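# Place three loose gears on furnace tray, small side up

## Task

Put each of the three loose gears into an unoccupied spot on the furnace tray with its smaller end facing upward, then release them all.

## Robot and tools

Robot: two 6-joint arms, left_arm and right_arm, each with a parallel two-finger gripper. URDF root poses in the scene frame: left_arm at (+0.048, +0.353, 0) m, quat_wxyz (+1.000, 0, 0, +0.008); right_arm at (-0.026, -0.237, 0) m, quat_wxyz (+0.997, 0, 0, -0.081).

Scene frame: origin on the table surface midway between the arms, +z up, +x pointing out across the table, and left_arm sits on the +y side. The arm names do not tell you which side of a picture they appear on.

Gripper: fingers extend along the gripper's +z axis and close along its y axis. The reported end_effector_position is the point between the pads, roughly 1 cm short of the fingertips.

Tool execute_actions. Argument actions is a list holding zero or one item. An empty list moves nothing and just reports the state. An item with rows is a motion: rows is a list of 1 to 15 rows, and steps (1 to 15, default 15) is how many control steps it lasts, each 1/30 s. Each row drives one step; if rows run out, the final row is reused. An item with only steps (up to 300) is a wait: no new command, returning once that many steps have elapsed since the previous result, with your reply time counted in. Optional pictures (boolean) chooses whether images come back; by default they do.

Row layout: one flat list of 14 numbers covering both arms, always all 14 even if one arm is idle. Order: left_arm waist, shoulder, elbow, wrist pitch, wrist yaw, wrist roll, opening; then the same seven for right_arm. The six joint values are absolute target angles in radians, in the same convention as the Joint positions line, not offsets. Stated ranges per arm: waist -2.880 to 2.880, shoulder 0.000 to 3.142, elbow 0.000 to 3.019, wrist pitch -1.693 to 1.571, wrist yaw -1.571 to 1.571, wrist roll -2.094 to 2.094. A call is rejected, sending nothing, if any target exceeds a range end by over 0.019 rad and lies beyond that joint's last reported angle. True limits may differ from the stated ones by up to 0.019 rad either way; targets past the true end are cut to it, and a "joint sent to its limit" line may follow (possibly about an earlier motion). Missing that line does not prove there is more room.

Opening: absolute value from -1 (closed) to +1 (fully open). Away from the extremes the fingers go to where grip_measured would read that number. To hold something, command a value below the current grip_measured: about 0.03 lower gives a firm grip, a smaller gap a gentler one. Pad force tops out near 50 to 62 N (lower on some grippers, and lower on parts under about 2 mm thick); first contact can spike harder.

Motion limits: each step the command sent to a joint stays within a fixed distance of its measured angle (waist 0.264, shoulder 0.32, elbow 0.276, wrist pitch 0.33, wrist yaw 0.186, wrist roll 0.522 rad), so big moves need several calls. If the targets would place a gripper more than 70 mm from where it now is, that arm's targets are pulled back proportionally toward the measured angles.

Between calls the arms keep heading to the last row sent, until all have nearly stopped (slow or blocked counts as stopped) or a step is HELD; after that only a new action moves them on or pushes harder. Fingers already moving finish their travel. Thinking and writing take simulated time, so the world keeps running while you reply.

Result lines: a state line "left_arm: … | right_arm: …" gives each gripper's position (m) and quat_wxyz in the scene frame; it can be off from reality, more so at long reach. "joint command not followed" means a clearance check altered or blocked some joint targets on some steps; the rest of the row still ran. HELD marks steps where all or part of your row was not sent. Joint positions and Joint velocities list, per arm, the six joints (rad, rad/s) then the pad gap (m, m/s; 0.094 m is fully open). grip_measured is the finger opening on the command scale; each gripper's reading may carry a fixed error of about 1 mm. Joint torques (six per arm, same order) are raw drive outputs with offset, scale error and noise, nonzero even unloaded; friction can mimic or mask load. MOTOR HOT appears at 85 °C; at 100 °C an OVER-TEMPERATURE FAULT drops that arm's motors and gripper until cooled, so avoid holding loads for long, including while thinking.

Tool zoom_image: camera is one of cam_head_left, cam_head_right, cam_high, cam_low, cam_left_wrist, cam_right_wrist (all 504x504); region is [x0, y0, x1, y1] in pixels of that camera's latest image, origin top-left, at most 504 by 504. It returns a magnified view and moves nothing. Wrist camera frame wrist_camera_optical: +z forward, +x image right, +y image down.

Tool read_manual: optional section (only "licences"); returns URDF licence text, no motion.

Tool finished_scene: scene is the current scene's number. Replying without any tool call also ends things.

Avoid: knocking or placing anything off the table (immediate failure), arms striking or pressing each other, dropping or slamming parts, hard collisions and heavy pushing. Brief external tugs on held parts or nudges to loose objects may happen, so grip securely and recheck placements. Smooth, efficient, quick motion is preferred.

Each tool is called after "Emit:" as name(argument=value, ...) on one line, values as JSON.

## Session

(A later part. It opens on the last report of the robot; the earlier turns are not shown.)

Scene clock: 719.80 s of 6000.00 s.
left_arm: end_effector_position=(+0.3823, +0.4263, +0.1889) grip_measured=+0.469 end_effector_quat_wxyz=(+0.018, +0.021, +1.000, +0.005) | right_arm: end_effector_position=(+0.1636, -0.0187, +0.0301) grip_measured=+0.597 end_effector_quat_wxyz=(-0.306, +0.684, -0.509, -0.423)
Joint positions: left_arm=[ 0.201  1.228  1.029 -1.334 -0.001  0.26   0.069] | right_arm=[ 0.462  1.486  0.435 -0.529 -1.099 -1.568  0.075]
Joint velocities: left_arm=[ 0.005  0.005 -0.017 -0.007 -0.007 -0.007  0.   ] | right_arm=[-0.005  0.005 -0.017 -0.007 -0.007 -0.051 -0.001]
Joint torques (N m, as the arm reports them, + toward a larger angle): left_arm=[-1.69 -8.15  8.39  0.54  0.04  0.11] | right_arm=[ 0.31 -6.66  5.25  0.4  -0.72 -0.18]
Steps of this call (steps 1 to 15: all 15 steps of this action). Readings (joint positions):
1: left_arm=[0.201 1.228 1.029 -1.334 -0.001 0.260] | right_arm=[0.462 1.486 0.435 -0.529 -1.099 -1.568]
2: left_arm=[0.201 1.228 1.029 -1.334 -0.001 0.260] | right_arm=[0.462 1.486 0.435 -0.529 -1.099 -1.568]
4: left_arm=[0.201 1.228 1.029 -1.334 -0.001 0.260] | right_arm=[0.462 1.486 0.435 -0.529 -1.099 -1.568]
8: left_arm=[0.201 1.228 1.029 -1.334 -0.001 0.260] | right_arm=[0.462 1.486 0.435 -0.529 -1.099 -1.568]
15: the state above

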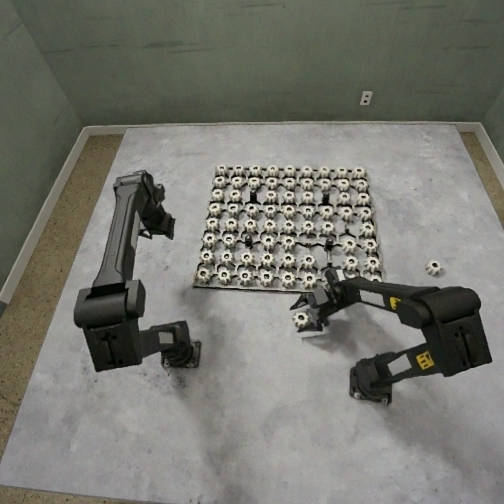

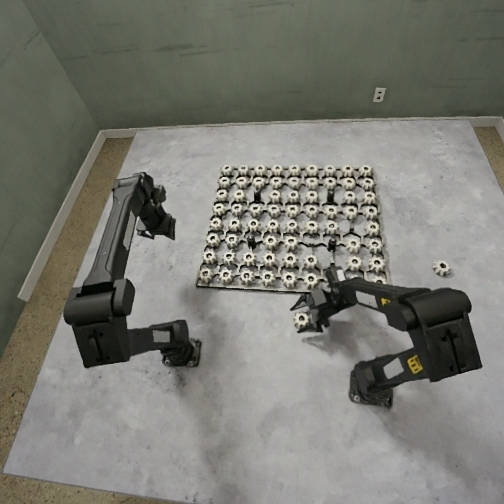

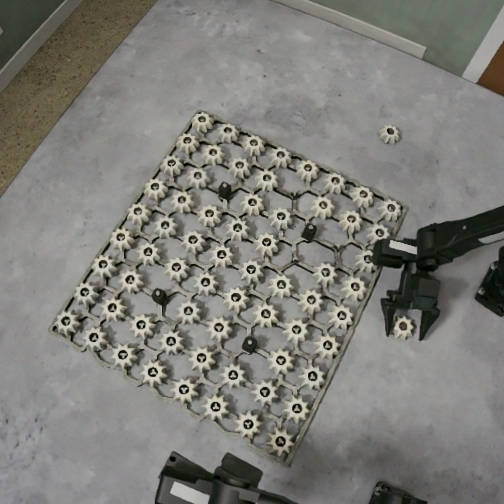

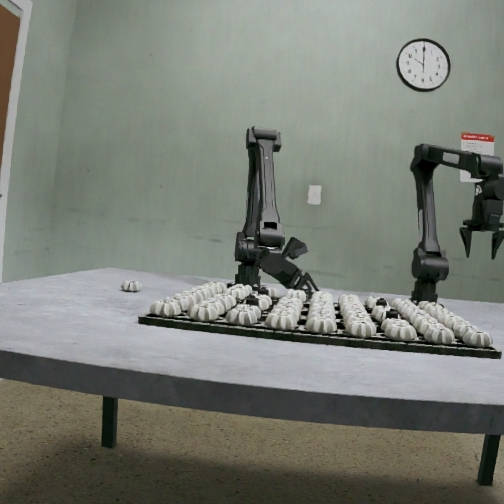

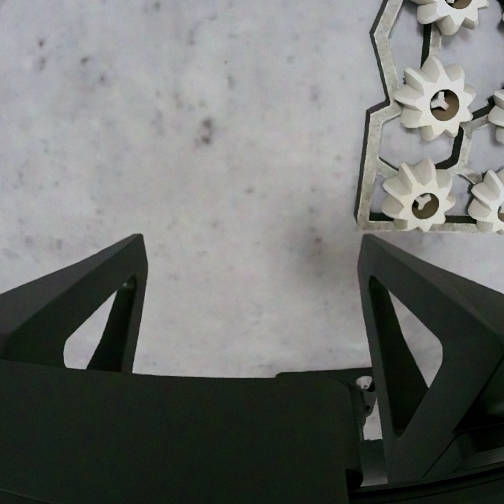

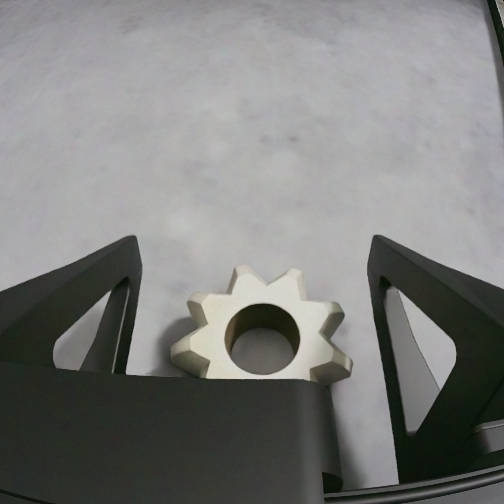

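Emit:
execute_actions(actions=[{"rows":[[0.200,1.230,1.020,-1.340,0,0.27,0.47,0.452,1.488,0.445,-0.52,-1.105,-1.58,0.7],[0.200,1.230,1.020,-1.340,0,0.27,0.47,0.452,1.482,0.448,-0.525,-1.105,-1.58,0.8],[0.200,1.230,1.020,-1.340,0,0.27,0.47,0.452,1.472,0.452,-0.535,-1.105,-1.58,0.9],[0.200,1.230,1.020,-1.340,0,0.27,0.47,0.452,1.458,0.457,-0.55,-1.105,-1.58,0.9],[0.200,1.230,1.020,-1.340,0,0.27,0.47,0.452,1.44,0.463,-0.57,-1.105,-1.58,0.9],[0.200,1.230,1.020,-1.340,0,0.27,0.47,0.452,1.42,0.47,-0.595,-1.105,-1.58,0.9],[0.200,1.230,1.020,-1.340,0,0.27,0.47,0.452,1.398,0.478,-0.62,-1.105,-1.58,0.9],[0.200,1.230,1.020,-1.340,0,0.27,0.47,0.452,1.375,0.488,-0.65,-1.105,-1.58,0.9],[0.200,1.230,1.020,-1.340,0,0.27,0.47,0.452,1.352,0.50,-0.685,-1.105,-1.58,0.9],[0.200,1.230,1.020,-1.340,0,0.27,0.47,0.452,1.33,0.515,-0.72,-1.105,-1.58,0.9],[0.200,1.230,1.020,-1.340,0,0.27,0.47,0.452,1.31,0.535,-0.76,-1.09,-1.58,0.9],[0.200,1.230,1.020,-1.340,0,0.27,0.47,0.452,1.29,0.56,-0.80,-1.07,-1.58,0.9],[0.200,1.230,1.020,-1.340,0,0.27,0.47,0.452,1.272,0.59,-0.845,-1.04,-1.58,0.9],[0.200,1.230,1.020,-1.340,0,0.27,0.47,0.452,1.256,0.62,-0.89,-1.0,-1.58,0.9],[0.200,1.230,1.020,-1.340,0,0.27,0.47,0.452,1.242,0.65,-0.935,-0.96,-1.58,0.9]],"steps":15}], pictures=false)

Emit:
execute_actions(actions=[{"rows":[[0.198,1.230,1.024,-1.340,0,0.27,0.5,0.450,1.23,0.68,-0.98,-0.91,-1.577,0.9],[0.191,1.232,1.028,-1.339,0,0.27,0.53,0.446,1.22,0.71,-1.02,-0.86,-1.568,0.9],[0.181,1.233,1.031,-1.338,0,0.27,0.56,0.439,1.212,0.74,-1.06,-0.8,-1.554,0.9],[0.167,1.236,1.035,-1.336,0,0.27,0.59,0.429,1.206,0.77,-1.10,-0.74,-1.534,0.9],[0.149,1.239,1.038,-1.334,0,0.27,0.62,0.417,1.202,0.80,-1.135,-0.68,-1.509,0.9],[0.128,1.243,1.042,-1.331,0,0.27,0.65,0.403,1.20,0.83,-1.165,-0.62,-1.479,0.9],[0.103,1.247,1.046,-1.329,0,0.27,0.68,0.386,1.20,0.86,-1.19,-0.56,-1.445,0.9],[0.075,1.252,1.049,-1.325,0,0.27,0.71,0.367,1.205,0.89,-1.21,-0.5,-1.406,0.9],[0.045,1.258,1.053,-1.322,0,0.27,0.75,0.347,1.215,0.92,-1.225,-0.44,-1.364,0.9],[0.012,1.263,1.057,-1.318,0,0.275,0.75,0.324,1.23,0.95,-1.235,-0.38,-1.318,0.9],[-0.024,1.270,1.060,-1.314,0,0.28,0.75,0.300,1.25,0.98,-1.24,-0.32,-1.268,0.9],[-0.061,1.276,1.064,-1.309,0,0.285,0.75,0.274,1.275,1.01,-1.24,-0.26,-1.215,0.9],[-0.101,1.284,1.068,-1.305,0,0.29,0.75,0.247,1.30,1.04,-1.24,-0.21,-1.160,0.9],[-0.143,1.291,1.071,-1.300,0,0.295,0.75,0.219,1.33,1.07,-1.24,-0.16,-1.101,0.9],[-0.186,1.299,1.075,-1.295,0,0.30,0.75,0.189,1.36,1.10,-1.24,-0.12,-1.041,0.9]],"steps":15}], pictures=false)

Emit:
execute_actions(actions=[{"rows":[[-0.231,1.307,1.079,-1.289,0,0.30,0.75,0.159,1.39,1.13,-1.24,-0.085,-0.978,0.9],[-0.277,1.315,1.082,-1.284,0,0.30,0.75,0.127,1.42,1.158,-1.24,-0.055,-0.914,0.9],[-0.324,1.323,1.086,-1.278,0,0.30,0.75,0.095,1.448,1.185,-1.24,-0.03,-0.848,0.9],[-0.373,1.332,1.090,-1.273,0,0.30,0.75,0.062,1.475,1.21,-1.24,-0.012,-0.781,0.88],[-0.421,1.341,1.093,-1.267,0,0.30,0.75,0.029,1.50,1.234,-1.24,0,-0.713,0.86],[-0.471,1.349,1.097,-1.261,0,0.30,0.75,-0.004,1.524,1.257,-1.24,0.008,-0.644,0.84],[-0.520,1.358,1.101,-1.255,0,0.30,0.75,-0.038,1.547,1.278,-1.24,0.01,-0.575,0.82],[-0.570,1.367,1.104,-1.250,0,0.30,0.75,-0.072,1.568,1.298,-1.24,0.01,-0.505,0.80],[-0.619,1.376,1.108,-1.244,0,0.30,0.75,-0.106,1.588,1.316,-1.24,0.01,-0.436,0.78],[-0.669,1.384,1.112,-1.238,0,0.30,0.75,-0.139,1.607,1.333,-1.24,0.01,-0.367,0.75],[-0.717,1.393,1.115,-1.232,0,0.30,0.75,-0.172,1.624,1.349,-1.24,0.01,-0.299,0.75],[-0.766,1.402,1.119,-1.227,0,0.30,0.75,-0.205,1.64,1.363,-1.24,0.01,-0.232,0.75],[-0.813,1.410,1.123,-1.221,0,0.30,0.75,-0.237,1.655,1.376,-1.24,0.01,-0.166,0.75],[-0.859,1.418,1.126,-1.216,0,0.30,0.75,-0.269,1.669,1.388,-1.24,0.01,-0.102,0.75],[-0.904,1.426,1.13,-1.210,0,0.30,0.75,-0.299,1.681,1.398,-1.24,0.01,-0.039,0.75]],"steps":15}], pictures=false)

Emit:
execute_actions(actions=[{"rows":[[-0.947,1.434,1.13,-1.205,0,0.30,0.75,-0.329,1.692,1.407,-1.24,0.01,0.021,0.75],[-0.989,1.441,1.13,-1.200,0,0.30,0.75,-0.357,1.702,1.414,-1.24,0.01,0.080,0.75],[-1.029,1.449,1.13,-1.196,0,0.30,0.75,-0.384,1.711,1.42,-1.24,0.01,0.135,0.75],[-1.067,1.455,1.13,-1.191,0,0.30,0.75,-0.410,1.718,1.425,-1.24,0.01,0.188,0.75],[-1.102,1.462,1.13,-1.187,0,0.30,0.75,-0.434,1.724,1.428,-1.24,0.01,0.238,0.75],[-1.135,1.467,1.13,-1.183,0,0.30,0.75,-0.457,1.729,1.43,-1.24,0.01,0.284,0.75],[-1.165,1.473,1.13,-1.180,0,0.30,0.75,-0.477,1.733,1.43,-1.24,0.01,0.326,0.75],[-1.193,1.478,1.13,-1.176,0,0.30,0.75,-0.496,1.736,1.43,-1.24,0.01,0.365,0.75],[-1.218,1.482,1.13,-1.173,0,0.30,0.75,-0.513,1.738,1.43,-1.24,0.01,0.399,0.75],[-1.239,1.486,1.13,-1.171,0,0.30,0.75,-0.527,1.74,1.43,-1.24,0.01,0.429,0.75],[-1.257,1.489,1.13,-1.169,0,0.30,0.75,-0.539,1.74,1.43,-1.24,0.01,0.454,0.75],[-1.271,1.492,1.13,-1.167,0,0.30,0.75,-0.549,1.74,1.43,-1.24,0.01,0.474,0.75],[-1.281,1.493,1.13,-1.166,0,0.30,0.75,-0.556,1.74,1.43,-1.24,0.01,0.488,0.75],[-1.288,1.495,1.13,-1.165,0,0.30,0.75,-0.560,1.74,1.43,-1.24,0.01,0.497,0.75],[-1.29,1.495,1.13,-1.165,0,0.30,0.75,-0.562,1.74,1.43,-1.24,0.01,0.5,0.75]],"steps":15}], pictures=false)

Emit:
execute_actions(actions=[{"steps":12}])

Scene clock: 840.30 s of 6000.00 s.
left_arm: end_effector_position=(+0.3823, +0.4263, +0.1889) grip_measured=+0.469 end_effector_quat_wxyz=(+0.018, +0.021, +1.000, +0.005) | right_arm: end_effector_position=(+0.1839, -0.0220, +0.0895) grip_measured=+0.897 end_effector_quat_wxyz=(-0.279, +0.706, -0.525, -0.386)
Joint positions: left_arm=[ 0.201  1.228  1.029 -1.334 -0.001  0.26   0.069] | right_arm=[ 0.462  1.29   0.556 -0.846 -0.993 -1.568  0.089]
Joint velocities: left_arm=[-0.005 -0.005 -0.012 -0.002 -0.037  0.022  0.001] | right_arm=[-0.024 -0.562  0.862 -1.214  0.96  -0.066 -0.001]
Joint torques (N m, as the arm reports them, + toward a larger angle): left_arm=[-1.68 -8.12  8.39  0.56  0.03  0.11] | right_arm=[-0.57 -8.29 10.62 -0.21 -0.56 -0.12]
Steps of this call (steps 1 to 15: the robot went on to your last target; steps 16 to 90: nothing new was sent; then 117.00 s passed at rest; steps 91 to 105: all 15 steps of this action). Readings (joint positions):
91: left_arm=[0.201 1.228 1.029 -1.334 -0.001 0.260] | right_arm=[0.462 1.486 0.435 -0.529 -1.099 -1.568]
92: left_arm=[0.201 1.228 1.029 -1.334 -0.001 0.260] | right_arm=[0.462 1.486 0.435 -0.529 -1.099 -1.568]
94: left_arm=[0.201 1.228 1.029 -1.334 -0.001 0.260] | right_arm=[0.462 1.486 0.435 -0.532 -1.099 -1.568]
98: left_arm=[0.201 1.228 1.029 -1.334 -0.001 0.260] | right_arm=[0.462 1.454 0.441 -0.596 -1.099 -1.568]
105: the state above

Scene clock: 840.80 s of 6000.00 s.
left_arm: end_effector_position=(+0.3960, +0.3245, +0.1776) grip_measured=+0.749 end_effector_quat_wxyz=(+0.011, +0.175, +0.984, +0.002) | right_arm: end_effector_position=(+0.3329, -0.1769, +0.1719) grip_measured=+0.898 end_effector_quat_wxyz=(-0.078, +0.623, -0.777, -0.045)
Joint positions: left_arm=[-0.097  1.264  1.029 -1.314 -0.001  0.273  0.082] | right_arm=[ 0.254  1.269  1.011 -1.231 -0.161 -1.254  0.089]
Joint velocities: left_arm=[-1.255  0.269 -0.002  0.149  0.051  0.051 -0.001] | right_arm=[-0.816  0.698  0.979 -0.027  1.048  1.385 -0.001]
Joint torques (N m, as the arm reports them, + toward a larger angle): left_arm=[-3.08 -7.76 12.66  0.96  0.07  0.15] | right_arm=[-0.36 -4.99 11.84 -0.18 -0.08  0.17]
Steps of this call (steps 1 to 15: all 15 steps of this action). Readings (joint positions):
1: left_arm=[0.201 1.228 1.029 -1.334 -0.001 0.260] | right_arm=[0.462 1.272 0.588 -0.889 -0.950 -1.568]
2: left_arm=[0.201 1.228 1.029 -1.334 -0.001 0.260] | right_arm=[0.462 1.257 0.621 -0.931 -0.902 -1.568]
4: left_arm=[0.199 1.228 1.029 -1.334 -0.001 0.260] | right_arm=[0.457 1.235 0.686 -1.012 -0.791 -1.564]
8: left_arm=[0.150 1.229 1.029 -1.334 -0.001 0.260] | right_arm=[0.416 1.216 0.804 -1.150 -0.554 -1.508]
15: the state above

Scene clock: 841.30 s of 6000.00 s.
left_arm: end_effector_position=(+0.3181, +0.0737, +0.1456) grip_measured=+0.749 end_effector_quat_wxyz=(+0.006, +0.518, +0.856, -0.001) | right_arm: end_effector_position=(+0.4221, -0.4276, +0.1335) grip_measured=+0.753 end_effector_quat_wxyz=(+0.005, +0.037, +0.999, -0.005)
Joint positions: left_arm=[-0.818  1.399  1.068 -1.228 -0.001  0.288  0.082] | right_arm=[-0.236  1.657  1.331 -1.232  0.005 -0.324  0.082]
Joint velocities: left_arm=[-1.392  0.2    0.115  0.168  0.007 -0.051  0.   ] | right_arm=[-0.982  0.357  0.354 -0.007 -0.037  1.81  -0.   ]
Joint torques (N m, as the arm reports them, + toward a larger angle): left_arm=[-2.1  -9.58 12.89  1.05  0.02  0.14] | right_arm=[  0.65 -14.76  13.07  -0.31   0.13   0.16]
Steps of this call (steps 1 to 15: all 15 steps of this action). Readings (joint positions):
1: left_arm=[-0.140 1.273 1.029 -1.309 -0.001 0.276] | right_arm=[0.225 1.295 1.044 -1.232 -0.122 -1.204]
2: left_arm=[-0.184 1.283 1.029 -1.303 -0.001 0.278] | right_arm=[0.195 1.326 1.077 -1.232 -0.088 -1.151]
4: left_arm=[-0.277 1.302 1.029 -1.291 -0.001 0.282] | right_arm=[0.134 1.392 1.138 -1.232 -0.036 -1.037]
8: left_arm=[-0.472 1.341 1.036 -1.269 -0.001 0.285] | right_arm=[0.002 1.518 1.227 -1.232 0.003 -0.787]
15: the state above

Scene clock: 841.80 s of 6000.00 s.
left_arm: end_effector_position=(+0.1688, -0.0334, +0.1191) grip_measured=+0.749 end_effector_quat_wxyz=(-0.003, +0.702, +0.712, +0.002) | right_arm: end_effector_position=(+0.3517, -0.5759, +0.1227) grip_measured=+0.753 end_effector_quat_wxyz=(+0.001, +0.533, +0.846, -0.004)
Joint positions: left_arm=[-1.283  1.478  1.078 -1.177 -0.     0.29   0.082] | right_arm=[-0.565  1.722  1.386 -1.232  0.007  0.396  0.082]
Joint velocities: left_arm=[-0.239  0.024 -0.002  0.042 -0.037 -0.007 -0.   ] | right_arm=[-0.171  0.015 -0.002  0.007 -0.007  0.593  0.001]
Joint torques (N m, as the arm reports them, + toward a larger angle): left_arm=[-0.14 -9.92 12.59  0.97  0.    0.11] | right_arm=[  2.41 -13.7   12.63  -0.28   0.18   0.14]
Steps of this call (steps 1 to 15: all 15 steps of this action). Readings (joint positions):
1: left_arm=[-0.864 1.406 1.072 -1.222 -0.001 0.288] | right_arm=[-0.269 1.669 1.342 -1.232 0.005 -0.260]
2: left_arm=[-0.909 1.413 1.075 -1.217 -0.001 0.288] | right_arm=[-0.301 1.679 1.353 -1.232 0.006 -0.196]
4: left_arm=[-0.995 1.426 1.078 -1.207 -0.001 0.288] | right_arm=[-0.362 1.694 1.371 -1.232 0.006 -0.074]
8: left_arm=[-1.142 1.452 1.078 -1.192 -0.001 0.289] | right_arm=[-0.465 1.712 1.386 -1.232 0.006 0.145]
15: the state above

Scene clock: 842.20 s of 6000.00 s.
left_arm: end_effector_position=(+0.1660, -0.0344, +0.1188) grip_measured=+0.749 end_effector_quat_wxyz=(-0.003, +0.704, +0.710, +0.002) | right_arm: end_effector_position=(+0.3502, -0.5777, +0.1227) grip_measured=+0.753 end_effector_quat_wxyz=(+0.001, +0.570, +0.822, -0.004)
Joint positions: left_arm=[-1.291  1.479  1.078 -1.177 -0.     0.29   0.082] | right_arm=[-0.569  1.722  1.386 -1.232  0.007  0.481  0.082]
Joint velocities: left_arm=[ 0.005 -0.005  0.007 -0.007 -0.007 -0.022 -0.001] | right_arm=[ 0.005 -0.005  0.007 -0.007 -0.037 -0.007 -0.001]
Joint torques (N m, as the arm reports them, + toward a larger angle): left_arm=[-1.43 -9.85 12.62  1.19  0.    0.11] | right_arm=[  1.74 -14.25  12.93  -0.4    0.13   0.21]
Steps of this call (steps 1 to 12: the robot went on to your last target). Readings (joint positions):
1: left_arm=[-1.289 1.479 1.078 -1.177 -0.000 0.290] | right_arm=[-0.569 1.722 1.386 -1.232 0.007 0.415]
2: left_arm=[-1.291 1.479 1.078 -1.177 -0.000 0.290] | right_arm=[-0.570 1.722 1.386 -1.232 0.007 0.430]
4: left_arm=[-1.291 1.479 1.078 -1.177 -0.000 0.290] | right_arm=[-0.569 1.722 1.386 -1.232 0.007 0.450]
8: left_arm=[-1.291 1.479 1.078 -1.177 -0.000 0.290] | right_arm=[-0.569 1.722 1.386 -1.232 0.007 0.472]
12: the state above

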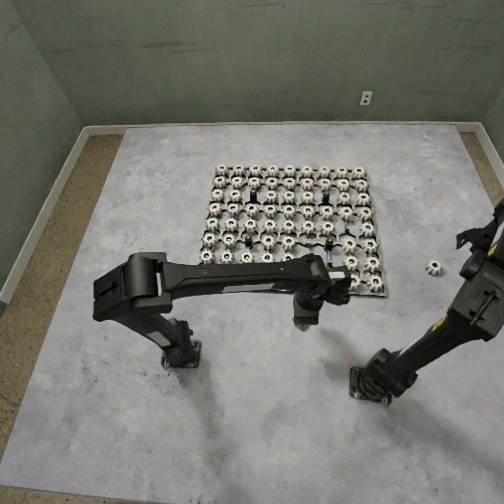

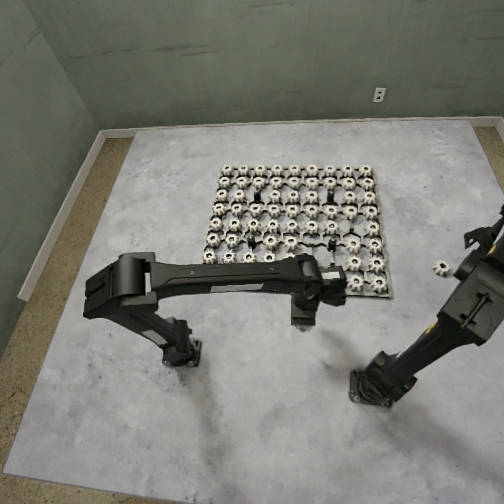

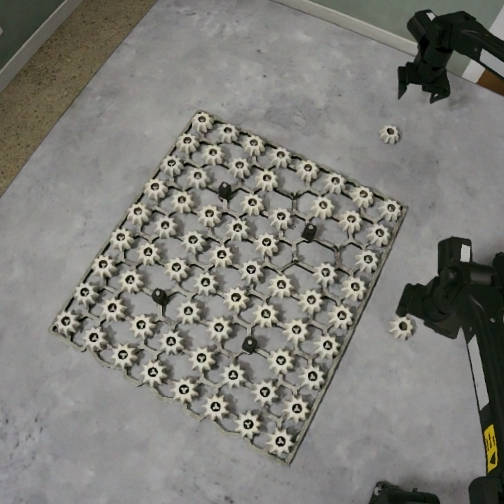

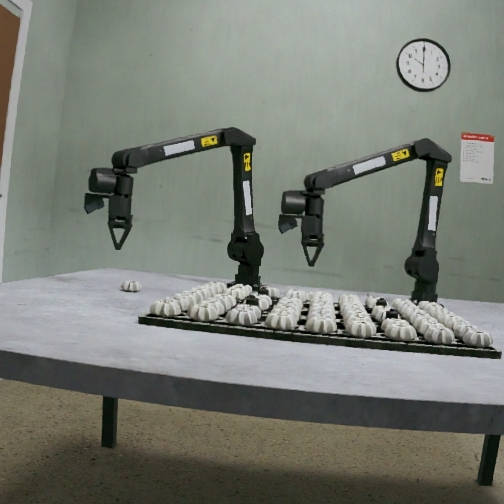

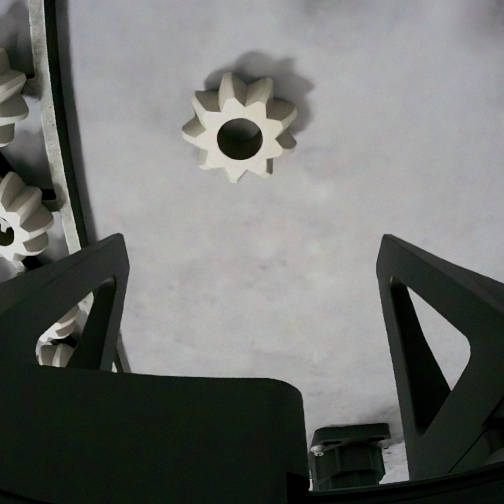

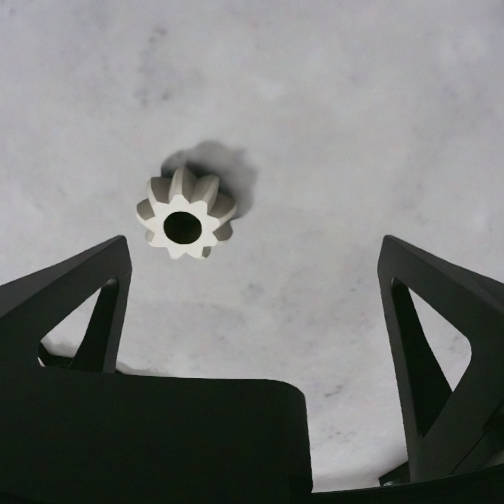

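Emit:
zoom_image(camera="cam_right_wrist", region=[110, 150, 270, 280])

Emit:
zoom_image(camera="cam_left_wrist", region=[165, 60, 315, 200])

Region (110, 150, 270, 280) of cam_right_wrist's 504x504 image, scaled by 3.150, with more detail than that image has; it fills the top 410 rows of this view, and the rest is white.

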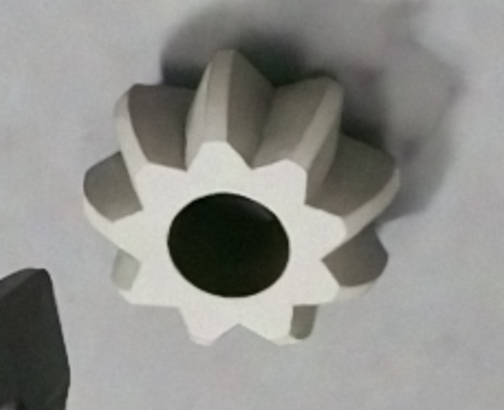

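Region (165, 60, 315, 200) of cam_left_wrist's 504x504 image, scaled by 3.360, with more detail than that image has; it fills the top 470 rows of this view, and the rest is white.

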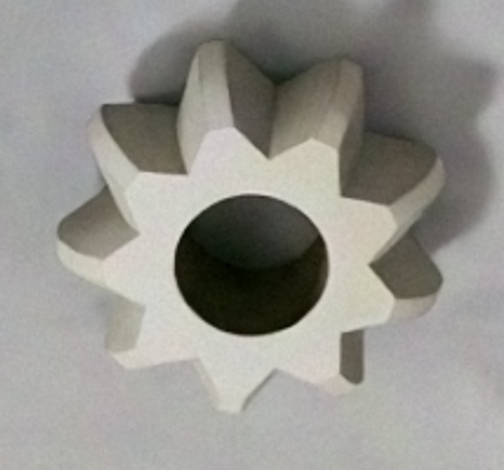

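Emit:
execute_actions(actions=[{"rows":[[-1.289,1.491,1.084,-1.163,0,0.30,0.75,-0.560,1.741,1.390,-1.223,0,0.503,0.75],[-1.287,1.495,1.082,-1.157,0,0.30,0.75,-0.556,1.742,1.385,-1.217,-0.005,0.513,0.75],[-1.285,1.500,1.078,-1.148,0,0.30,0.75,-0.549,1.744,1.377,-1.207,-0.005,0.529,0.75],[-1.283,1.507,1.074,-1.136,0,0.30,0.75,-0.541,1.745,1.367,-1.194,-0.005,0.548,0.75],[-1.281,1.515,1.069,-1.122,0,0.30,0.75,-0.530,1.747,1.354,-1.180,-0.005,0.571,0.75],[-1.279,1.524,1.063,-1.106,0,0.30,0.75,-0.519,1.748,1.341,-1.164,-0.005,0.597,0.75],[-1.277,1.534,1.057,-1.090,0,0.30,0.75,-0.507,1.750,1.327,-1.147,-0.005,0.624,0.75],[-1.275,1.543,1.050,-1.073,0,0.30,0.75,-0.495,1.751,1.312,-1.129,-0.005,0.651,0.75],[-1.273,1.553,1.044,-1.057,0,0.30,0.75,-0.483,1.753,1.298,-1.112,-0.005,0.678,0.75],[-1.271,1.562,1.038,-1.041,0,0.30,0.75,-0.472,1.754,1.285,-1.096,-0.005,0.704,0.75],[-1.27,1.570,1.033,-1.027,0,0.30,0.75,-0.461,1.756,1.272,-1.082,-0.005,0.727,0.75],[-1.269,1.577,1.029,-1.015,0,0.30,0.75,-0.453,1.757,1.262,-1.069,-0.005,0.746,0.75],[-1.268,1.582,1.025,-1.006,0,0.30,0.75,-0.446,1.758,1.254,-1.059,-0.005,0.762,0.75],[-1.268,1.586,1.023,-1.000,0,0.30,0.75,-0.442,1.759,1.249,-1.053,-0.005,0.772,0.75],[-1.268,1.587,1.022,-0.998,0,0.30,0.75,-0.44,1.76,1.247,-1.051,-0.005,0.775,0.75]],"steps":15}], pictures=false)

Emit:
execute_actions(actions=[{"steps":14}])

Scene clock: 900.53 s of 6000.00 s.
left_arm: end_effector_position=(+0.1734, -0.0499, +0.0701) grip_measured=+0.749 end_effector_quat_wxyz=(+0.008, +0.702, +0.712, -0.004) | right_arm: end_effector_position=(+0.3749, -0.5177, +0.0656) grip_measured=+0.753 end_effector_quat_wxyz=(+0.001, +0.609, +0.793, +0.001)
Joint positions: left_arm=[-1.284  1.566  1.034 -1.021 -0.     0.29   0.082] | right_arm=[-0.447  1.74   1.247 -1.076 -0.002  0.699  0.082]
Joint velocities: left_arm=[ 0.044  0.278 -0.173  0.164 -0.037 -0.037  0.   ] | right_arm=[ 0.317  0.103 -0.193  0.193  0.037  0.418 -0.   ]
Joint torques (N m, as the arm reports them, + toward a larger angle): left_arm=[ -0.84 -11.76   7.83   1.1   -0.01   0.11] | right_arm=[ -0.14 -13.71   9.01   0.51  -0.08   0.15]
Steps of this call (steps 1 to 30: the robot went on to your last target; steps 31 to 90: nothing new was sent; then 54.83 s passed at rest; steps 91 to 105: all 15 steps of this action). Readings (joint positions):
91: left_arm=[-1.291 1.479 1.078 -1.176 -0.000 0.290] | right_arm=[-0.569 1.722 1.386 -1.232 0.006 0.488]
92: left_arm=[-1.291 1.479 1.078 -1.175 -0.000 0.290] | right_arm=[-0.569 1.722 1.386 -1.231 0.003 0.490]
94: left_arm=[-1.291 1.479 1.078 -1.164 -0.000 0.290] | right_arm=[-0.567 1.722 1.379 -1.220 0.001 0.502]
98: left_arm=[-1.291 1.494 1.075 -1.114 -0.000 0.290] | right_arm=[-0.542 1.723 1.336 -1.169 0.001 0.561]
105: the state above

Scene clock: 901.00 s of 6000.00 s.
left_arm: end_effector_position=(+0.1734, -0.0466, +0.0590) grip_measured=+0.749 end_effector_quat_wxyz=(+0.000, +0.701, +0.713, +0.000) | right_arm: end_effector_position=(+0.3779, -0.5101, +0.0569) grip_measured=+0.753 end_effector_quat_wxyz=(-0.003, +0.626, +0.780, +0.001)
Joint positions: left_arm=[-1.282  1.585  1.023 -1.009 -0.     0.29   0.082] | right_arm=[-0.431  1.751  1.237 -1.062 -0.002  0.759  0.082]
Joint velocities: left_arm=[-0.005 -0.024 -0.007 -0.007  0.022 -0.11   0.001] | right_arm=[-0.015  0.005 -0.007 -0.007 -0.037 -0.037  0.001]
Joint torques (N m, as the arm reports them, + toward a larger angle): left_arm=[ -0.51 -11.73   7.67   1.23   0.     0.1 ] | right_arm=[  0.56 -14.57   8.89   0.37   0.01   0.17]
Steps of this call (steps 1 to 14: the robot went on to your last target). Readings (joint positions):
1: left_arm=[-1.284 1.574 1.029 -1.016 -0.000 0.290] | right_arm=[-0.439 1.744 1.242 -1.071 -0.002 0.712]
2: left_arm=[-1.283 1.580 1.026 -1.014 -0.000 0.290] | right_arm=[-0.433 1.748 1.239 -1.068 -0.002 0.722]
4: left_arm=[-1.282 1.585 1.023 -1.012 -0.000 0.290] | right_arm=[-0.430 1.751 1.237 -1.066 -0.002 0.736]
8: left_arm=[-1.282 1.585 1.023 -1.010 -0.000 0.290] | right_arm=[-0.431 1.751 1.237 -1.062 -0.002 0.752]
14: the state above

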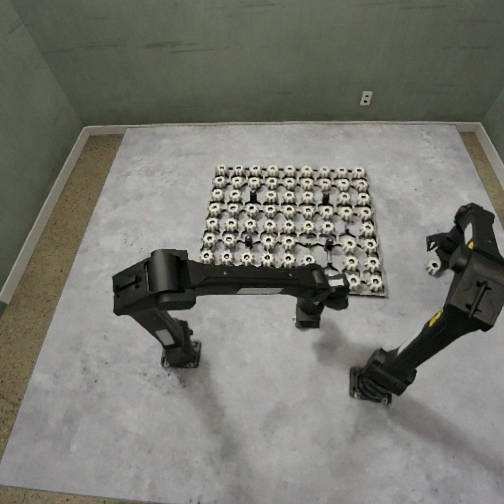

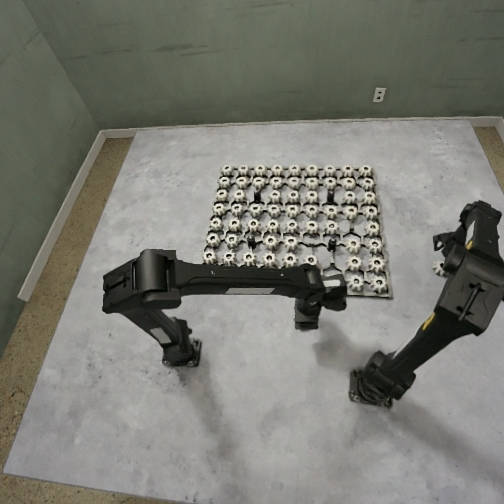

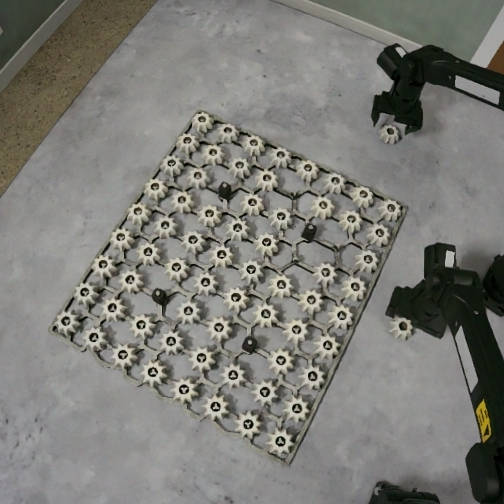

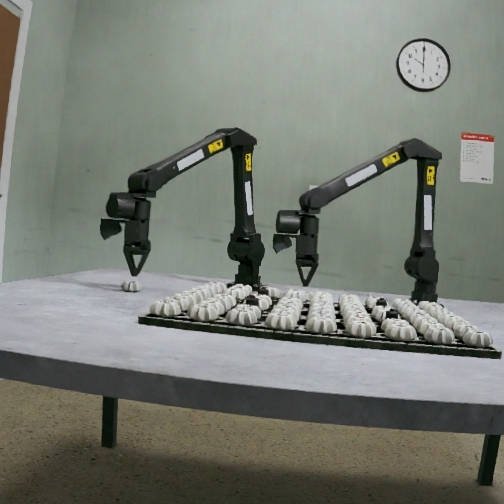

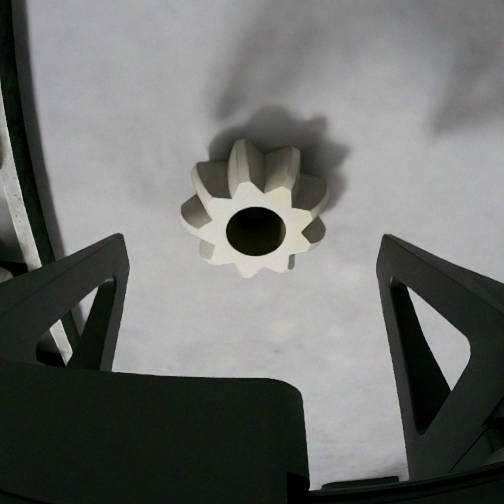

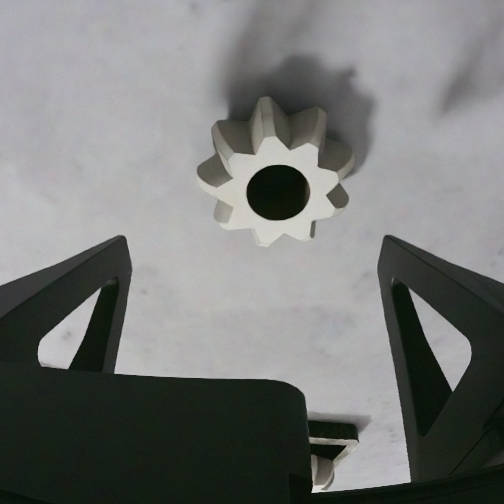

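Emit:
execute_actions(actions=[{"rows":[[-1.268,1.587,1.021,-0.998,0,0.30,0.75,-0.442,1.76,1.246,-1.051,-0.005,0.77,0.75],[-1.268,1.588,1.019,-0.997,0,0.30,0.75,-0.444,1.761,1.245,-1.050,-0.005,0.77,0.75],[-1.267,1.589,1.017,-0.995,0,0.30,0.75,-0.446,1.762,1.244,-1.048,-0.005,0.77,0.75],[-1.267,1.590,1.014,-0.992,0,0.30,0.75,-0.448,1.764,1.243,-1.046,-0.005,0.77,0.75],[-1.266,1.592,1.011,-0.989,0,0.30,0.75,-0.450,1.766,1.242,-1.043,-0.005,0.77,0.75],[-1.266,1.594,1.008,-0.985,0,0.30,0.75,-0.452,1.768,1.240,-1.039,-0.005,0.77,0.75],[-1.265,1.596,1.005,-0.981,0,0.30,0.75,-0.454,1.770,1.238,-1.035,-0.005,0.77,0.75],[-1.265,1.598,1.002,-0.976,0,0.30,0.75,-0.456,1.772,1.236,-1.031,-0.005,0.77,0.75],[-1.264,1.600,0.999,-0.971,0,0.30,0.75,-0.458,1.775,1.234,-1.026,-0.005,0.77,0.75],[-1.264,1.603,0.996,-0.966,0,0.30,0.75,-0.460,1.778,1.232,-1.021,-0.005,0.77,0.75],[-1.264,1.606,0.993,-0.960,0,0.30,0.75,-0.462,1.781,1.230,-1.016,-0.005,0.77,0.75],[-1.264,1.609,0.990,-0.954,0,0.30,0.75,-0.464,1.784,1.228,-1.010,-0.005,0.77,0.75],[-1.264,1.612,0.987,-0.948,0,0.30,0.75,-0.466,1.787,1.226,-1.005,-0.005,0.77,0.75],[-1.264,1.615,0.984,-0.942,0,0.30,0.75,-0.467,1.790,1.224,-0.999,-0.005,0.77,0.75],[-1.264,1.618,0.981,-0.936,0,0.30,0.75,-0.468,1.793,1.222,-0.993,-0.005,0.77,0.75]],"steps":15}], pictures=false)

Emit:
execute_actions(actions=[{"rows":[[-1.264,1.621,0.978,-0.930,0,0.30,0.75,-0.468,1.796,1.220,-0.987,-0.005,0.77,0.75],[-1.264,1.624,0.975,-0.924,0,0.30,0.75,-0.468,1.799,1.218,-0.981,-0.005,0.77,0.75],[-1.264,1.627,0.972,-0.918,0,0.30,0.75,-0.468,1.802,1.215,-0.975,-0.005,0.77,0.75],[-1.264,1.630,0.969,-0.912,0,0.30,0.75,-0.468,1.805,1.212,-0.970,-0.005,0.77,0.75],[-1.264,1.633,0.967,-0.906,0,0.30,0.75,-0.468,1.808,1.210,-0.965,-0.005,0.77,0.75],[-1.264,1.636,0.965,-0.900,0,0.30,0.75,-0.468,1.811,1.208,-0.960,-0.005,0.77,0.75],[-1.264,1.639,0.963,-0.895,0,0.30,0.75,-0.468,1.814,1.206,-0.955,-0.005,0.77,0.75],[-1.264,1.641,0.961,-0.890,0,0.30,0.75,-0.468,1.816,1.204,-0.950,-0.005,0.77,0.75],[-1.264,1.643,0.960,-0.886,0,0.30,0.75,-0.468,1.818,1.202,-0.946,-0.005,0.77,0.75],[-1.264,1.645,0.959,-0.882,0,0.30,0.75,-0.468,1.820,1.201,-0.943,-0.005,0.77,0.75],[-1.264,1.646,0.958,-0.879,0,0.30,0.75,-0.468,1.821,1.200,-0.940,-0.005,0.77,0.75],[-1.264,1.647,0.957,-0.876,0,0.30,0.75,-0.468,1.822,1.199,-0.938,-0.005,0.77,0.75],[-1.264,1.647,0.956,-0.874,0,0.30,0.75,-0.468,1.822,1.199,-0.936,-0.005,0.77,0.75]],"steps":15}], pictures=false)

Emit:
execute_actions(actions=[{"steps":8}])

Scene clock: 933.33 s of 6000.00 s.
left_arm: end_effector_position=(+0.1742, -0.0453, +0.0487) grip_measured=+0.749 end_effector_quat_wxyz=(+0.008, +0.700, +0.714, -0.004) | right_arm: end_effector_position=(+0.3752, -0.5228, +0.0481) grip_measured=+0.753 end_effector_quat_wxyz=(+0.009, +0.637, +0.771, +0.002)
Joint positions: left_arm=[-1.28   1.588  0.995 -0.96  -0.     0.29   0.082] | right_arm=[-0.456  1.761  1.223 -1.015 -0.002  0.762  0.082]
Joint velocities: left_arm=[-0.005  0.054 -0.081  0.183 -0.022 -0.037 -0.   ] | right_arm=[-0.073  0.093 -0.071  0.164  0.081  0.007  0.   ]
Joint torques (N m, as the arm reports them, + toward a larger angle): left_arm=[ -1.31 -10.11   6.85   1.24   0.     0.11] | right_arm=[  0.15 -13.11   8.13   0.36   0.06   0.11]
Steps of this call (steps 1 to 30: the robot went on to your last target; steps 31 to 90: nothing new was sent; then 28.83 s passed at rest; steps 91 to 105: all 15 steps of this action). Readings (joint positions):
91: left_arm=[-1.282 1.585 1.023 -1.009 -0.000 0.290] | right_arm=[-0.431 1.751 1.237 -1.062 -0.002 0.762]
92: left_arm=[-1.282 1.585 1.023 -1.009 -0.000 0.290] | right_arm=[-0.431 1.751 1.237 -1.062 -0.002 0.762]
94: left_arm=[-1.282 1.585 1.023 -1.007 -0.000 0.290] | right_arm=[-0.432 1.751 1.237 -1.060 -0.002 0.762]
98: left_arm=[-1.282 1.585 1.019 -0.995 -0.000 0.290] | right_arm=[-0.438 1.751 1.236 -1.049 -0.002 0.762]
105: the state above

Scene clock: 933.83 s of 6000.00 s.
left_arm: end_effector_position=(+0.1740, -0.0446, +0.0232) grip_measured=+0.749 end_effector_quat_wxyz=(+0.008, +0.700, +0.714, -0.004) | right_arm: end_effector_position=(+0.3726, -0.5235, +0.0181) grip_measured=+0.753 end_effector_quat_wxyz=(+0.005, +0.638, +0.770, +0.002)
Joint positions: left_arm=[-1.28   1.629  0.964 -0.888 -0.     0.29   0.082] | right_arm=[-0.46   1.805  1.194 -0.95  -0.002  0.762  0.082]
Joint velocities: left_arm=[-0.005  0.005 -0.002  0.022 -0.037  0.081 -0.001] | right_arm=[-0.015  0.015  0.012  0.032 -0.081  0.007  0.001]
Joint torques (N m, as the arm reports them, + toward a larger angle): left_arm=[ -0.29 -10.81   6.7    1.24   0.     0.12] | right_arm=[  0.08 -13.34   8.17   0.31   0.     0.08]
Steps of this call (steps 1 to 15: all 15 steps of this action). Readings (joint positions):
1: left_arm=[-1.280 1.590 0.993 -0.954 -0.000 0.290] | right_arm=[-0.458 1.764 1.221 -1.009 -0.002 0.762]
2: left_arm=[-1.280 1.593 0.990 -0.947 -0.000 0.290] | right_arm=[-0.459 1.768 1.219 -1.004 -0.002 0.762]
4: left_arm=[-1.280 1.600 0.984 -0.935 -0.000 0.290] | right_arm=[-0.460 1.776 1.214 -0.992 -0.002 0.762]
8: left_arm=[-1.280 1.616 0.973 -0.912 -0.000 0.290] | right_arm=[-0.460 1.791 1.203 -0.971 -0.002 0.762]
15: the state above

Scene clock: 934.10 s of 6000.00 s.
left_arm: end_effector_position=(+0.1741, -0.0451, +0.0232) grip_measured=+0.749 end_effector_quat_wxyz=(+0.009, +0.700, +0.714, -0.005) | right_arm: end_effector_position=(+0.3731, -0.5238, +0.0181) grip_measured=+0.753 end_effector_quat_wxyz=(+0.006, +0.638, +0.770, +0.002)
Joint positions: left_arm=[-1.28   1.629  0.964 -0.886 -0.     0.29   0.082] | right_arm=[-0.46   1.805  1.194 -0.947 -0.002  0.762  0.082]
Joint velocities: left_arm=[-0.005 -0.015  0.017 -0.027 -0.066 -0.007  0.   ] | right_arm=[-0.024 -0.005 -0.012 -0.027  0.037  0.022  0.   ]
Joint torques (N m, as the arm reports them, + toward a larger angle): left_arm=[ -0.25 -10.75   6.67   1.28   0.01   0.12] | right_arm=[ -0.04 -12.92   7.93   0.57   0.01   0.14]
Steps of this call (steps 1 to 8: the robot went on to your last target). Readings (joint positions):
1: left_arm=[-1.280 1.629 0.964 -0.887 -0.000 0.290] | right_arm=[-0.460 1.805 1.194 -0.949 -0.002 0.762]
2: left_arm=[-1.280 1.629 0.964 -0.887 -0.000 0.290] | right_arm=[-0.460 1.805 1.194 -0.949 -0.002 0.762]
4: left_arm=[-1.280 1.629 0.964 -0.886 -0.000 0.290] | right_arm=[-0.460 1.805 1.194 -0.947 -0.002 0.762]
8: the state above

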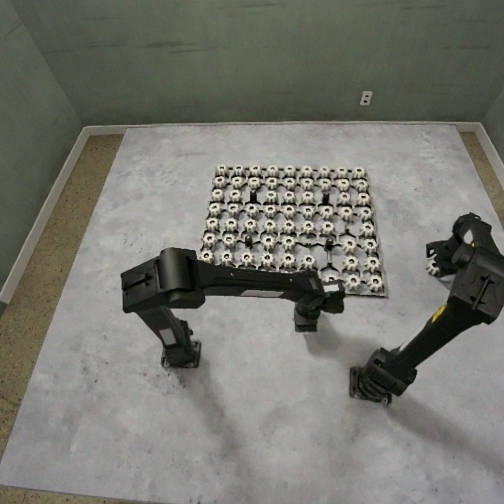

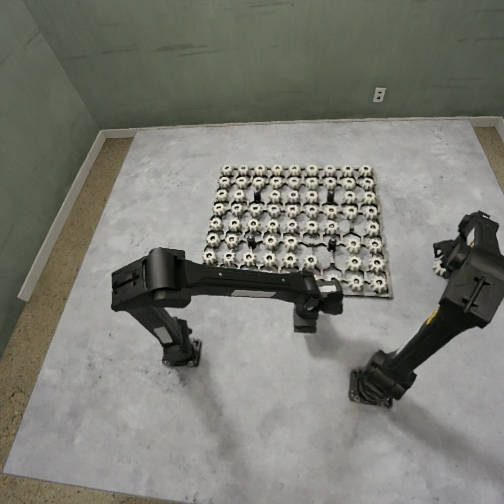

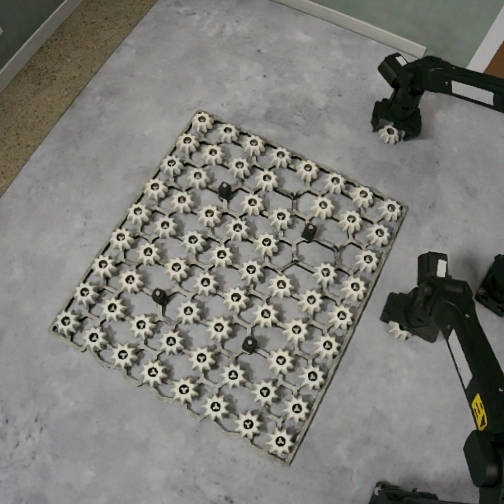

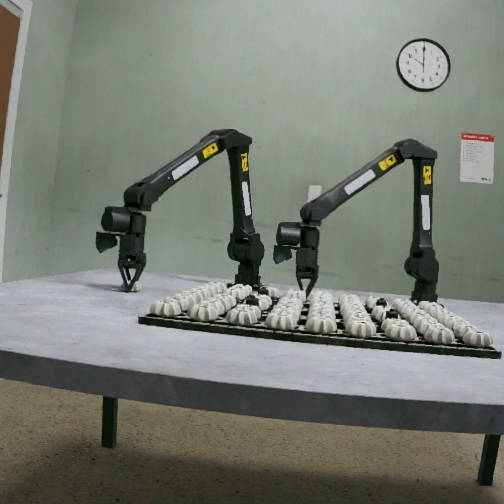

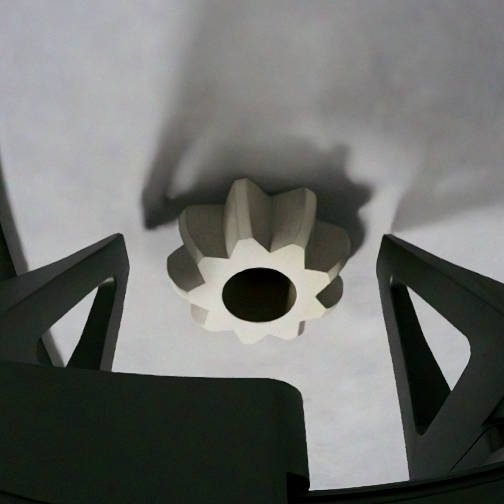

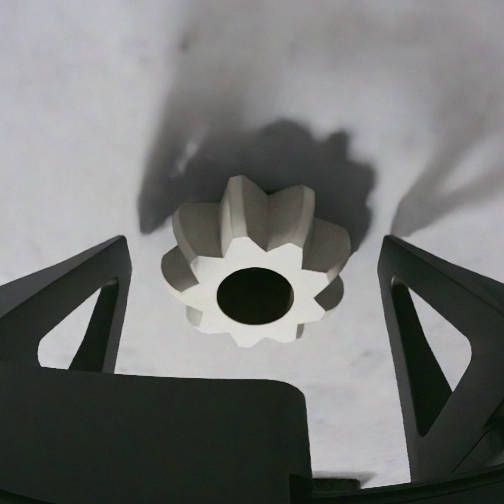

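Emit:
execute_actions(actions=[{"rows":[[-1.264,1.648,0.954,-0.874,0,0.30,0.75,-0.460,1.822,1.198,-0.936,-0.005,0.77,0.75],[-1.264,1.649,0.952,-0.874,0,0.30,0.75,-0.454,1.823,1.196,-0.936,-0.005,0.77,0.75],[-1.264,1.650,0.950,-0.874,0,0.30,0.75,-0.450,1.823,1.194,-0.936,-0.005,0.77,0.75],[-1.264,1.651,0.948,-0.874,0,0.30,0.75,-0.447,1.824,1.192,-0.936,-0.005,0.77,0.75],[-1.264,1.652,0.946,-0.874,0,0.30,0.75,-0.444,1.824,1.190,-0.936,-0.005,0.77,0.75],[-1.264,1.653,0.944,-0.874,0,0.30,0.75,-0.442,1.825,1.189,-0.936,-0.005,0.77,0.75],[-1.264,1.654,0.942,-0.874,0,0.30,0.75,-0.440,1.825,1.188,-0.936,-0.005,0.77,0.75],[-1.264,1.655,0.941,-0.874,0,0.30,0.75,-0.439,1.826,1.188,-0.936,-0.005,0.77,0.75]],"steps":15}])

Scene clock: 951.83 s of 6000.00 s.
left_arm: end_effector_position=(+0.1717, -0.0375, +0.0161) grip_measured=+0.749 end_effector_quat_wxyz=(-0.000, +0.701, +0.714, +0.000) | right_arm: end_effector_position=(+0.3729, -0.5164, +0.0148) grip_measured=+0.753 end_effector_quat_wxyz=(+0.001, +0.634, +0.774, +0.001)
Joint positions: left_arm=[-1.28   1.635  0.949 -0.884 -0.     0.29   0.082] | right_arm=[-0.448  1.805  1.184 -0.947 -0.002  0.762  0.082]
Joint velocities: left_arm=[ 0.005 -0.015 -0.012 -0.012 -0.007  0.022  0.001] | right_arm=[-0.005 -0.015 -0.022 -0.002  0.022 -0.051 -0.   ]
Joint torques (N m, as the arm reports them, + toward a larger angle): left_arm=[ -0.3  -10.02   6.39   1.16   0.     0.11] | right_arm=[  1.58 -13.41   7.85   0.37  -0.01   0.08]
Steps of this call (steps 1 to 15: the robot went on to your last target; steps 16 to 90: nothing new was sent; then 14.23 s passed at rest; steps 91 to 105: all 15 steps of this action). Readings (joint positions):
91: left_arm=[-1.280 1.629 0.964 -0.886 -0.000 0.290] | right_arm=[-0.460 1.805 1.194 -0.947 -0.002 0.762]
92: left_arm=[-1.280 1.629 0.964 -0.886 -0.000 0.290] | right_arm=[-0.460 1.805 1.194 -0.947 -0.002 0.762]
94: left_arm=[-1.280 1.629 0.963 -0.885 -0.000 0.290] | right_arm=[-0.460 1.805 1.193 -0.947 -0.002 0.762]
98: left_arm=[-1.280 1.630 0.954 -0.884 -0.000 0.290] | right_arm=[-0.457 1.805 1.186 -0.947 -0.002 0.762]
105: the state above

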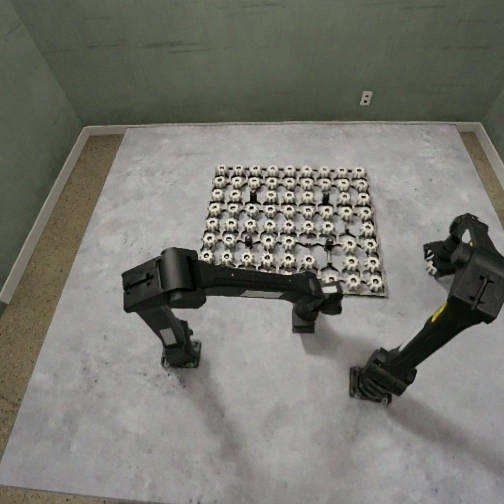

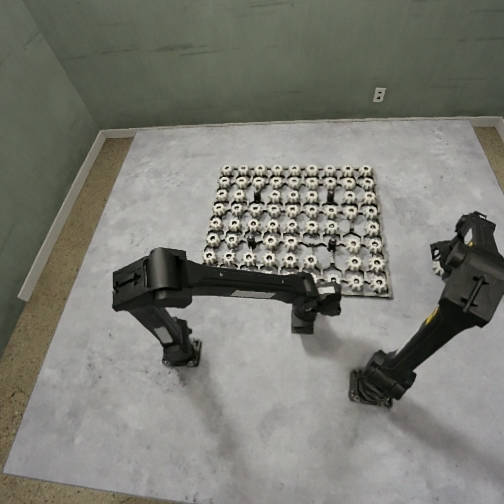

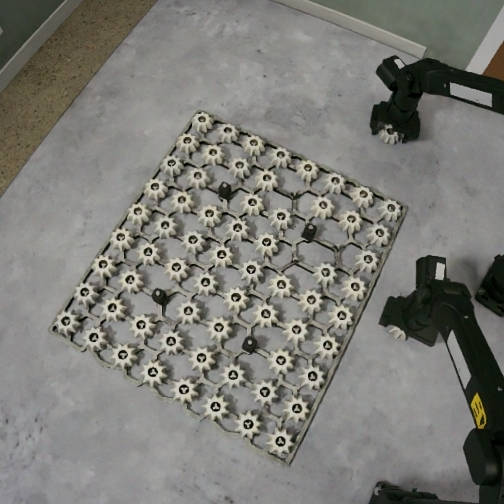

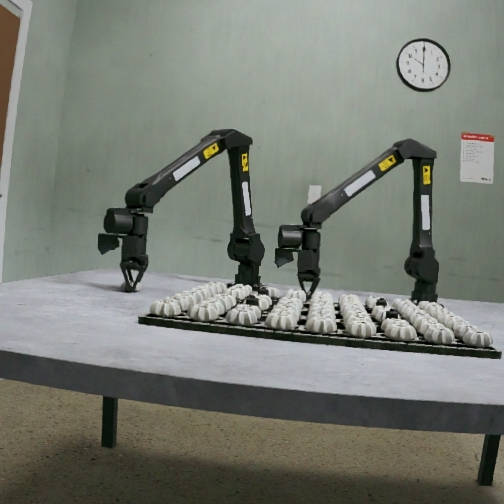

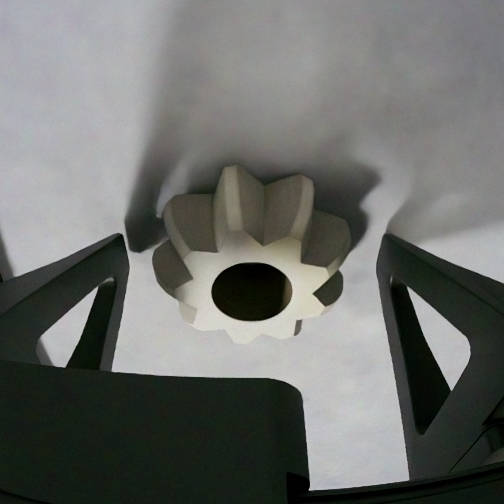

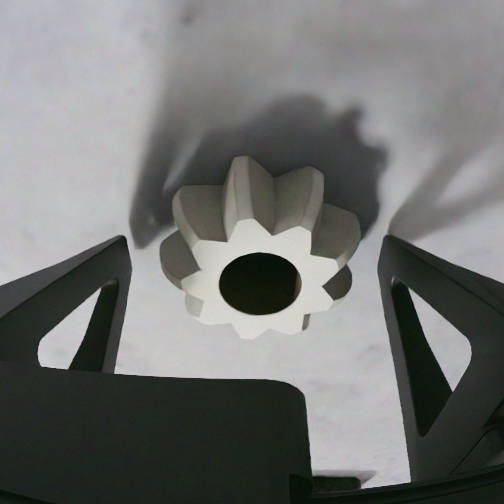

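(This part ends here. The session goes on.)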